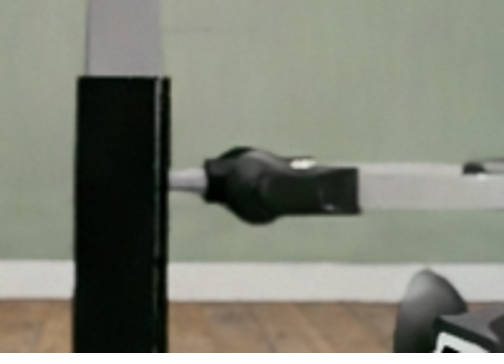

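Call:
execute_actions([
  {"r1":{"base":{"strafe_m":0.004},"joints":{"arm_m":0.464}},"r2":{"joints":{"lift_m":0.59},"pace":"fast"}},
], cameras=[])

Call:
execute_actions([
  {"r2":{"joints":{"arm_m":0.235,"gripper_m":0.07}}},
], cameras=["r2_wrist_camera","r1_head_camera"])

Call:
zoom_image(camera="r1_head_camera", region=[160,260,310,400])

Scene clock: 56.53 s.
r1.base_odometry: x=-0.081 y=+1.641 heading=+2.750 (m, m, rad; r1's odometry frame)
r1.turned_by_wheels: +0.000 (rad since the last result)
r1.turned_by_imu: +0.000 (rad since the last result)
r1.base_tilt: forward=-0.2 right=-0.2 (deg)
r1.lidar_m: 0.88 0.95 1.57 1.86 2.20 1.62 1.58 1.67 2.17 2.07 2.19 3.11
r1.base_status: done
r1.joint_positions: lift_m=+0.280 arm_m=+0.463 wrist_yaw_rad=+0.000 wrist_pitch_rad=+0.007 wrist_roll_rad=+0.001 gripper_m=+0.040
r1.joint_status: all done
r1.motor_effort: lift_m=+13(13) arm_m=+6(6) wrist_yaw_rad=+1(1) wrist_pitch_rad=-8(8) wrist_roll_rad=+0(1) gripper_m=-7(6) wheel_0=-1(9) wheel_1=+0(6) wheel_2=+0(2) (%)
r1.hand_pose: x=+0.9223 y=-0.0874 z=+0.4566 quat_wxyz=(+1.000, +0.001, +0.003, +0.000) (m; r1's base frame)
r1.wrist_depth_mm: - - - 262 - - - / - - - 263 - - - / - - - 263 - - - / - - - 263 - - - / - - - 255 - - - / 1537 1499 195 256 193 1576 1618 / 1060 991 1042 110 1078 1008 1078
r2.base_odometry: x=-2.573 y=+1.389 heading=+3.019 (m, m, rad; r2's odometry frame)
r2.turned_by_wheels: +0.000 (rad since the last result)
r2.turned_by_imu: +0.000 (rad since the last result)
r2.base_tilt: forward=+0.1 right=-0.1 (deg)
r2.lidar_m: 0.58 2.86 2.14 2.04 2.19 3.03 0.83 0.87 2.72 2.61 0.85 0.63
r2.base_status: not commanded
r2.joint_positions: lift_m=+0.590 arm_m=+0.003 wrist_yaw_rad=+0.000 wrist_pitch_rad=+0.003 wrist_roll_rad=-0.011 gripper_m=+0.120
r2.joint_status: all done
r2.motor_effort: lift_m=+23(26) arm_m=-8(8) wrist_yaw_rad=-1(1) wrist_pitch_rad=-8(9) wrist_roll_rad=-1(0) gripper_m=-2(1) wheel_0=+3(3) wheel_1=-2(2) wheel_2=+0(0) (%)
r2.hand_pose: x=+0.4622 y=-0.0874 z=+0.7671 quat_wxyz=(+1.000, -0.006, +0.001, +0.000) (m; r2's base frame)
r2.wrist_depth_mm: - - - - - - - / - - - - - - - / - - - 424 - - - / - - - 424 - - - / - - - - - - - / - - - - 221 - - / - 1808 - 151 - 1863 -
pictures: none
No camera images: the call's "cameras" was empty. Leave "cameras" out to get every camera's image.

Scene clock: 58.33 s.
r1.base_odometry: x=-0.081 y=+1.641 heading=+2.750 (m, m, rad; r1's odometry frame)
r1.turned_by_wheels: +0.000 (rad since the last result)
r1.turned_by_imu: +0.000 (rad since the last result)
r1.base_tilt: forward=-0.2 right=-0.3 (deg)
r1.lidar_m: 0.87 1.00 1.55 1.87 2.21 1.65 1.58 1.67 2.15 2.07 2.19 3.09
r1.base_status: not commanded
r1.joint_positions: lift_m=+0.280 arm_m=+0.463 wrist_yaw_rad=+0.000 wrist_pitch_rad=+0.007 wrist_roll_rad=+0.001 gripper_m=+0.040
r1.joint_status: not commanded
r1.motor_effort: lift_m=+13(13) arm_m=+6(6) wrist_yaw_rad=+1(1) wrist_pitch_rad=-8(7) wrist_roll_rad=+1(1) gripper_m=-5(4) wheel_0=-1(1) wheel_1=+1(1) wheel_2=+0(0) (%)
r1.hand_pose: x=+0.9223 y=-0.0874 z=+0.4566 quat_wxyz=(+1.000, +0.001, +0.003, +0.000) (m; r1's base frame)
r1.wrist_depth_mm: - - - 260 - - - / - - - 262 - - - / - - - 263 - - - / - - - 264 - - - / - - - 256 - - - / 1499 1537 194 255 193 1576 1661 / 1042 1008 1060 110 1060 1025 1098
r2.base_odometry: x=-2.573 y=+1.389 heading=+3.019 (m, m, rad; r2's odometry frame)
r2.turned_by_wheels: +0.000 (rad since the last result)
r2.turned_by_imu: +0.000 (rad since the last result)
r2.base_tilt: forward=+0.0 right=-0.1 (deg)
r2.lidar_m: 0.58 2.86 2.12 2.06 2.20 3.05 0.84 0.88 2.74 2.62 0.83 0.67
r2.base_status: not commanded
r2.joint_positions: lift_m=+0.590 arm_m=+0.234 wrist_yaw_rad=+0.000 wrist_pitch_rad=+0.002 wrist_roll_rad=-0.011 gripper_m=+0.070
r2.joint_status: all done
r2.motor_effort: lift_m=+24(24) arm_m=+8(8) wrist_yaw_rad=-1(0) wrist_pitch_rad=-8(8) wrist_roll_rad=-1(0) gripper_m=-3(1) wheel_0=+3(2) wheel_1=-2(2) wheel_2=+0(0) (%)
r2.hand_pose: x=+0.6930 y=-0.0874 z=+0.7672 quat_wxyz=(+1.000, -0.006, +0.001, +0.000) (m; r2's base frame)
r2.wrist_depth_mm: - - - 195 - - - / - - - 194 - - - / - - - 193 - - - / - - - 192 - - - / - - - 217 - - - / - - 212 216 215 - - / - 1756 1863 153 1921 - -
pictures: r1_head_camera, r2_wrist_camera
Images, in order (width x height): r1_head_camera 420x560, r2_wrist_camera 616x392.

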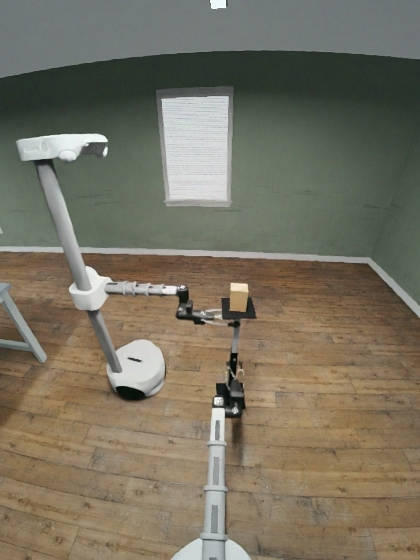

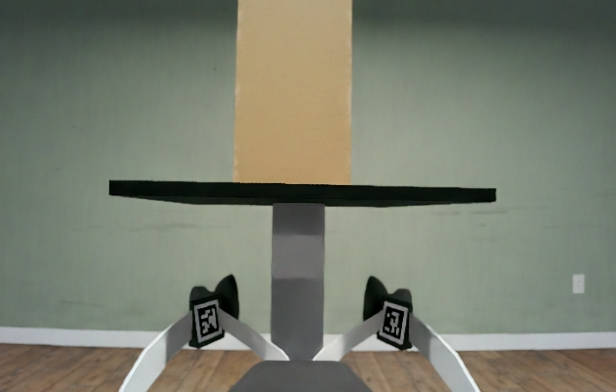

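Region (160, 260, 310, 400) of r1_head_camera's 420x560 image, scaled by 3.360, with more detail than that image has; it fills the top 470 rows of this view, and the rest is white.

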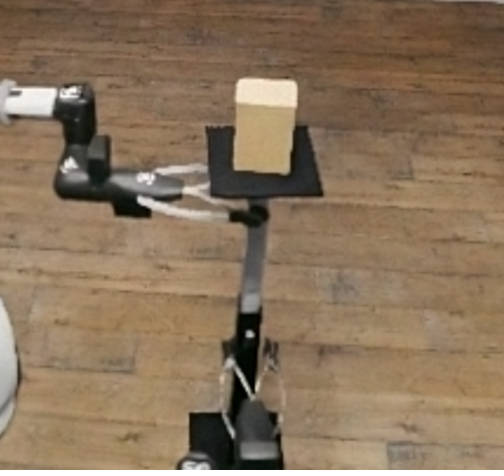

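Raise so the pads sit right under the plate, then grip.

Call:
execute_actions([
  {"r2":{"joints":{"lift_m":0.628,"gripper_m":0.035}}},
], cameras=["r2_wrist_camera"])

Call:
execute_actions([
  {"r2":{"joints":{"gripper_m":-0.02}},"r1":{"joints":{"gripper_m":-0.015}}},
], cameras=[])

Call:
execute_actions([
  {"r2":{"joints":{"lift_m":0.636},"pace":"slow"}},
], cameras=["r2_wrist_camera","r2_head_camera","r1_wrist_camera"])

Scene clock: 59.70 s.
r1.base_odometry: x=-0.081 y=+1.641 heading=+2.750 (m, m, rad; r1's odometry frame)
r1.turned_by_wheels: +0.000 (rad since the last result)
r1.turned_by_imu: +0.000 (rad since the last result)
r1.base_tilt: forward=-0.2 right=-0.2 (deg)
r1.lidar_m: 0.86 1.00 1.57 1.84 2.19 1.65 1.59 1.66 2.15 2.10 2.18 3.13
r1.base_status: not commanded
r1.joint_positions: lift_m=+0.280 arm_m=+0.463 wrist_yaw_rad=+0.000 wrist_pitch_rad=+0.007 wrist_roll_rad=+0.001 gripper_m=+0.040
r1.joint_status: not commanded
r1.motor_effort: lift_m=+13(13) arm_m=+6(6) wrist_yaw_rad=+1(1) wrist_pitch_rad=-8(8) wrist_roll_rad=+1(2) gripper_m=-5(4) wheel_0=-1(1) wheel_1=+1(1) wheel_2=+0(0) (%)
r1.hand_pose: x=+0.9223 y=-0.0874 z=+0.4566 quat_wxyz=(+1.000, +0.001, +0.003, +0.000) (m; r1's base frame)
r1.wrist_depth_mm: - - - 262 - - - / - - - 262 - - - / - - - 262 - - - / - - - 264 - - - / - - - 256 - - - / 1576 1576 193 257 193 1618 1618 / 1060 976 1060 110 1078 1008 1118
r2.base_odometry: x=-2.573 y=+1.389 heading=+3.019 (m, m, rad; r2's odometry frame)
r2.turned_by_wheels: +0.000 (rad since the last result)
r2.turned_by_imu: +0.000 (rad since the last result)
r2.base_tilt: forward=+0.0 right=+0.0 (deg)
r2.lidar_m: 0.60 2.83 2.15 2.03 2.16 3.02 0.85 0.88 2.72 2.63 0.83 0.66
r2.base_status: not commanded
r2.joint_positions: lift_m=+0.628 arm_m=+0.234 wrist_yaw_rad=+0.000 wrist_pitch_rad=+0.002 wrist_roll_rad=-0.011 gripper_m=+0.035
r2.joint_status: all done
r2.motor_effort: lift_m=+24(25) arm_m=+8(8) wrist_yaw_rad=-1(1) wrist_pitch_rad=-8(8) wrist_roll_rad=+0(0) gripper_m=-3(5) wheel_0=+2(2) wheel_1=-2(2) wheel_2=+0(0) (%)
r2.hand_pose: x=+0.6930 y=-0.0874 z=+0.8051 quat_wxyz=(+1.000, -0.006, +0.001, +0.000) (m; r2's base frame)
r2.wrist_depth_mm: - - - - - - - / - - - 194 - - - / - - - 193 - - - / - - - 192 - - - / - - 191 190 263 - - / - - 191 213 196 - - / - 1921 1863 157 1863 - -
pictures: r2_wrist_camera
Images, in order (width x height): r2_wrist_camera 616x392.

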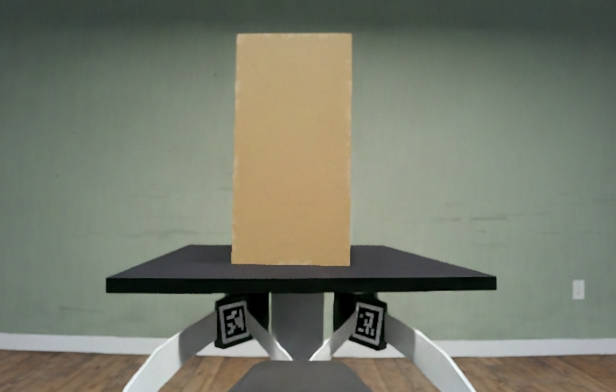

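Scene clock: 61.10 s.
r1.base_odometry: x=-0.081 y=+1.641 heading=+2.750 (m, m, rad; r1's odometry frame)
r1.turned_by_wheels: +0.000 (rad since the last result)
r1.turned_by_imu: +0.000 (rad since the last result)
r1.base_tilt: forward=-0.1 right=-0.2 (deg)
r1.lidar_m: 0.88 1.00 1.55 1.85 2.16 1.64 1.58 1.68 2.16 2.09 2.21 3.10
r1.base_status: not commanded
r1.joint_positions: lift_m=+0.280 arm_m=+0.464 wrist_yaw_rad=+0.003 wrist_pitch_rad=+0.007 wrist_roll_rad=+0.001 gripper_m=-0.014
r1.joint_status: all done
r1.motor_effort: lift_m=+13(13) arm_m=+2(6) wrist_yaw_rad=-8(8) wrist_pitch_rad=-9(9) wrist_roll_rad=+0(1) gripper_m=-23(22) wheel_0=-2(2) wheel_1=-1(1) wheel_2=+1(1) (%)
r1.hand_pose: x=+0.9233 y=-0.0866 z=+0.4564 quat_wxyz=(+1.000, +0.001, +0.004, +0.001) (m; r1's base frame)
r1.wrist_depth_mm: - - - 260 - - - / - - - 260 - - - / - - - 262 - - - / - - - 263 - - - / - - - 254 - - - / 1537 1499 184 211 184 1576 1661 / 1060 946 1060 110 1098 976 1118
r2.base_odometry: x=-2.573 y=+1.389 heading=+3.020 (m, m, rad; r2's odometry frame)
r2.turned_by_wheels: +0.001 (rad since the last result)
r2.turned_by_imu: -0.021 (rad since the last result)
r2.base_tilt: forward=+0.1 right=+0.0 (deg)
r2.lidar_m: 0.63 2.81 2.12 2.03 2.15 2.94 0.87 0.89 2.77 2.62 0.80 0.69
r2.base_status: not commanded
r2.joint_positions: lift_m=+0.628 arm_m=+0.236 wrist_yaw_rad=+0.017 wrist_pitch_rad=+0.004 wrist_roll_rad=-0.011 gripper_m=-0.019
r2.joint_status: all done
r2.on_its_own: wrist_yaw_rad is at rest, and its effort (-50) is outside its rest range (-13 to +13)
r2.motor_effort: lift_m=+24(24) arm_m=-3(8) wrist_yaw_rad=-50(50) wrist_pitch_rad=-13(13) wrist_roll_rad=-1(0) gripper_m=-35(34) wheel_0=+2(3) wheel_1=-5(6) wheel_2=+15(15) (%)
r2.hand_pose: x=+0.6965 y=-0.0825 z=+0.8046 quat_wxyz=(+1.000, -0.006, +0.002, +0.009) (m; r2's base frame)
r2.wrist_depth_mm: - - - 184 - - - / - - - 182 - - - / - - - 181 - - - / - - - 181 - - - / - - 181 179 259 - - / - - 175 198 177 - - / - 1756 1863 203 1983 1983 -
pictures: none
No camera images: the call's "cameras" was empty. Leave "cameras" out to get every camera's image.

Scene clock: 61.80 s.
r1.base_odometry: x=-0.081 y=+1.641 heading=+2.750 (m, m, rad; r1's odometry frame)
r1.turned_by_wheels: +0.000 (rad since the last result)
r1.turned_by_imu: +0.000 (rad since the last result)
r1.base_tilt: forward=-0.2 right=-0.2 (deg)
r1.lidar_m: 0.87 1.00 1.55 1.85 2.20 1.63 1.57 1.65 2.15 2.09 2.20 3.08
r1.base_status: not commanded
r1.joint_positions: lift_m=+0.280 arm_m=+0.464 wrist_yaw_rad=+0.003 wrist_pitch_rad=+0.007 wrist_roll_rad=+0.001 gripper_m=-0.014
r1.joint_status: not commanded
r1.motor_effort: lift_m=+13(13) arm_m=+2(1) wrist_yaw_rad=-8(8) wrist_pitch_rad=-9(9) wrist_roll_rad=+1(0) gripper_m=-23(24) wheel_0=-2(2) wheel_1=-1(1) wheel_2=+1(1) (%)
r1.hand_pose: x=+0.9233 y=-0.0866 z=+0.4564 quat_wxyz=(+1.000, +0.001, +0.004, +0.001) (m; r1's base frame)
r1.wrist_depth_mm: - - - 260 - - - / - - - 262 - - - / - - - 260 - - - / - - - 262 - - - / - - - 254 - - - / 1499 1499 185 210 184 1576 1618 / 1060 946 1060 110 1078 1008 1118
r2.base_odometry: x=-2.573 y=+1.389 heading=+3.020 (m, m, rad; r2's odometry frame)
r2.turned_by_wheels: +0.000 (rad since the last result)
r2.turned_by_imu: -0.003 (rad since the last result)
r2.base_tilt: forward=+0.2 right=-0.1 (deg)
r2.lidar_m: 0.60 2.80 2.13 2.04 2.17 2.94 0.85 0.90 2.74 2.61 0.83 0.68
r2.base_status: not commanded
r2.joint_positions: lift_m=+0.635 arm_m=+0.236 wrist_yaw_rad=+0.018 wrist_pitch_rad=+0.014 wrist_roll_rad=-0.011 gripper_m=-0.019
r2.joint_status: all done
r2.on_its_own: wrist_yaw_rad is at rest, and its effort (-52) is outside its rest range (-13 to +13); wrist_pitch_rad is at rest, and its effort (-41) is outside its rest range (-23 to +23)
r2.motor_effort: lift_m=+29(28) arm_m=-4(4) wrist_yaw_rad=-52(52) wrist_pitch_rad=-41(41) wrist_roll_rad=+0(0) gripper_m=-29(34) wheel_0=+2(2) wheel_1=-4(5) wheel_2=+15(15) (%)
r2.hand_pose: x=+0.6965 y=-0.0823 z=+0.8094 quat_wxyz=(+1.000, -0.006, +0.007, +0.009) (m; r2's base frame)
r2.wrist_depth_mm: - - - 181 - - - / - - - 180 - - - / - - - 180 - - - / - - - 179 - - - / - - 180 179 258 - - / - - 176 198 176 - - / - 159 1863 202 1808 1921 -
pictures: r1_wrist_camera, r2_head_camera, r2_wrist_camera
Images, in order (width x height): r1_wrist_camera 616x392, r2_head_camera 420x560, r2_wrist_camera 616x392.

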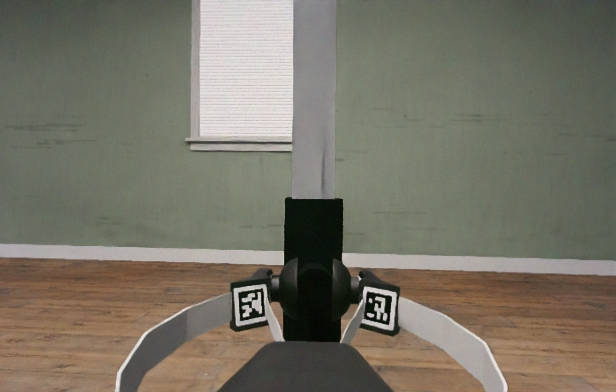

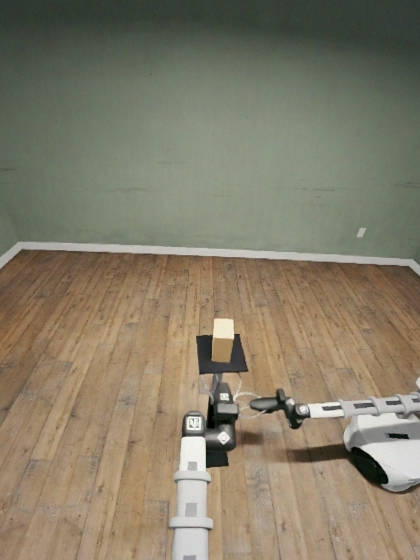

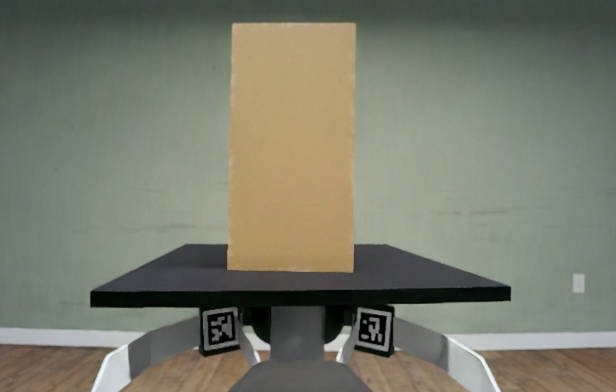

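Relieve the pull, and pull the pin.

Call:
execute_actions([
  {"r2":{"joints":{"arm_m":0.246,"wrist_yaw_rad":0.022},"pace":"slow"},"r1":{"joints":{"arm_m":0.445},"pace":"slow"}},
], cameras=[])

Call:
execute_actions([
  {"r2":{"joints":{"lift_m":0.645},"pace":"slow"}},
], cameras=["r2_wrist_camera","r1_wrist_camera"])

Scene clock: 63.23 s.
r1.base_odometry: x=-0.081 y=+1.641 heading=+2.750 (m, m, rad; r1's odometry frame)
r1.turned_by_wheels: +0.000 (rad since the last result)
r1.turned_by_imu: +0.000 (rad since the last result)
r1.base_tilt: forward=-0.2 right=-0.2 (deg)
r1.lidar_m: 0.86 0.99 1.54 1.90 2.16 1.65 1.56 1.67 2.16 2.09 2.19 3.09
r1.base_status: not commanded
r1.joint_positions: lift_m=+0.280 arm_m=+0.447 wrist_yaw_rad=+0.003 wrist_pitch_rad=+0.008 wrist_roll_rad=+0.001 gripper_m=-0.014
r1.joint_status: all done
r1.motor_effort: lift_m=+13(13) arm_m=-10(11) wrist_yaw_rad=-7(8) wrist_pitch_rad=-9(9) wrist_roll_rad=+1(0) gripper_m=-24(24) wheel_0=-2(2) wheel_1=-1(1) wheel_2=+2(2) (%)
r1.hand_pose: x=+0.9064 y=-0.0867 z=+0.4564 quat_wxyz=(+1.000, +0.001, +0.004, +0.001) (m; r1's base frame)
r1.wrist_depth_mm: - - - - - - - / - - - - - - - / - - - 278 - - - / - - - 278 - - - / - - - 271 - - - / 1499 1537 185 231 185 1576 1618 / 1042 946 1060 110 1078 976 1078
r2.base_odometry: x=-2.573 y=+1.389 heading=+3.019 (m, m, rad; r2's odometry frame)
r2.turned_by_wheels: -0.001 (rad since the last result)
r2.turned_by_imu: -0.001 (rad since the last result)
r2.base_tilt: forward=+0.0 right=+0.0 (deg)
r2.lidar_m: 0.61 2.81 2.15 2.04 2.15 2.96 0.85 0.89 2.75 2.63 0.85 0.68
r2.base_status: not commanded
r2.joint_positions: lift_m=+0.635 arm_m=+0.244 wrist_yaw_rad=+0.022 wrist_pitch_rad=+0.014 wrist_roll_rad=-0.011 gripper_m=-0.019
r2.joint_status: all done
r2.on_its_own: wrist_pitch_rad is at rest, and its effort (-39) is outside its rest range (-23 to +23)
r2.motor_effort: lift_m=+28(28) arm_m=+13(15) wrist_yaw_rad=-2(53) wrist_pitch_rad=-39(41) wrist_roll_rad=+0(0) gripper_m=-22(32) wheel_0=+3(3) wheel_1=-2(4) wheel_2=+3(15) (%)
r2.hand_pose: x=+0.7049 y=-0.0809 z=+0.8095 quat_wxyz=(+1.000, -0.006, +0.007, +0.011) (m; r2's base frame)
r2.wrist_depth_mm: - - - 180 - - - / - - - 179 - - - / - - - 179 - - - / - - - 178 - - - / - - 178 177 260 - - / - - 174 200 176 - - / - 162 1708 200 1808 1921 -
pictures: none
No camera images: the call's "cameras" was empty. Leave "cameras" out to get every camera's image.

Scene clock: 63.93 s.
r1.base_odometry: x=-0.081 y=+1.641 heading=+2.750 (m, m, rad; r1's odometry frame)
r1.turned_by_wheels: +0.000 (rad since the last result)
r1.turned_by_imu: +0.000 (rad since the last result)
r1.base_tilt: forward=-0.2 right=-0.2 (deg)
r1.lidar_m: 0.87 1.03 1.54 1.86 2.18 1.62 1.58 1.67 2.14 2.09 2.19 3.09
r1.base_status: not commanded
r1.joint_positions: lift_m=+0.280 arm_m=+0.447 wrist_yaw_rad=+0.003 wrist_pitch_rad=+0.007 wrist_roll_rad=+0.001 gripper_m=-0.014
r1.joint_status: not commanded
r1.motor_effort: lift_m=+13(13) arm_m=-10(10) wrist_yaw_rad=-7(7) wrist_pitch_rad=-9(10) wrist_roll_rad=+1(1) gripper_m=-23(23) wheel_0=-3(3) wheel_1=-1(1) wheel_2=+2(2) (%)
r1.hand_pose: x=+0.9064 y=-0.0867 z=+0.4564 quat_wxyz=(+1.000, +0.001, +0.004, +0.001) (m; r1's base frame)
r1.wrist_depth_mm: - - - - - - - / - - - - - - - / - - - 278 - - - / - - - 278 - - - / - - - 271 - - - / 1537 1576 185 234 185 1576 1618 / 1060 976 1060 110 1078 960 1118
r2.base_odometry: x=-2.573 y=+1.389 heading=+3.019 (m, m, rad; r2's odometry frame)
r2.turned_by_wheels: +0.000 (rad since the last result)
r2.turned_by_imu: +0.000 (rad since the last result)
r2.base_tilt: forward=+0.1 right=+0.0 (deg)
r2.lidar_m: 0.60 2.80 2.13 2.04 2.15 2.95 0.86 0.88 2.72 2.61 0.84 0.65
r2.base_status: not commanded
r2.joint_positions: lift_m=+0.644 arm_m=+0.244 wrist_yaw_rad=+0.022 wrist_pitch_rad=+0.021 wrist_roll_rad=-0.011 gripper_m=-0.019
r2.joint_status: all done
r2.on_its_own: wrist_pitch_rad is at rest, and its effort (-62) is outside its rest range (-23 to +23)
r2.motor_effort: lift_m=+30(29) arm_m=+12(13) wrist_yaw_rad=-2(2) wrist_pitch_rad=-62(61) wrist_roll_rad=+0(1) gripper_m=-22(22) wheel_0=+2(3) wheel_1=-2(2) wheel_2=+3(3) (%)
r2.hand_pose: x=+0.7050 y=-0.0809 z=+0.8162 quat_wxyz=(+1.000, -0.006, +0.011, +0.011) (m; r2's base frame)
r2.wrist_depth_mm: - - - 178 - - - / - - - 177 - - - / - - - 177 - - - / - - - 177 - - - / - - 177 176 259 - - / - 146 149 151 153 - - / - 1708 1708 201 1756 1863 -
pictures: r1_wrist_camera, r2_wrist_camera
Images, in order (width x height): r1_wrist_camera 616x392, r2_wrist_camera 616x392.

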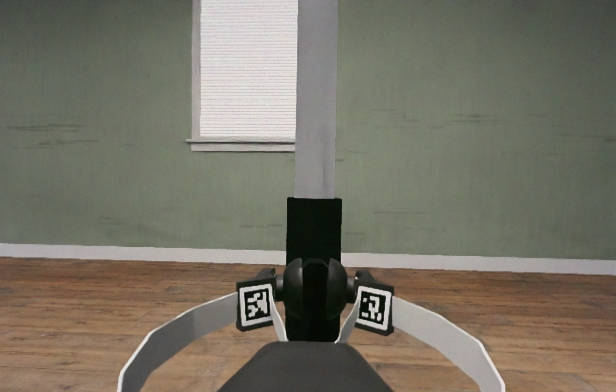

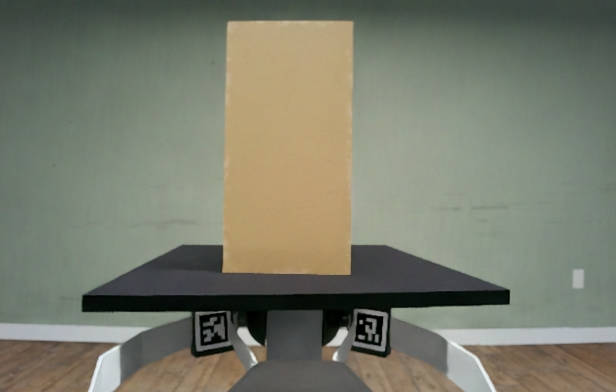

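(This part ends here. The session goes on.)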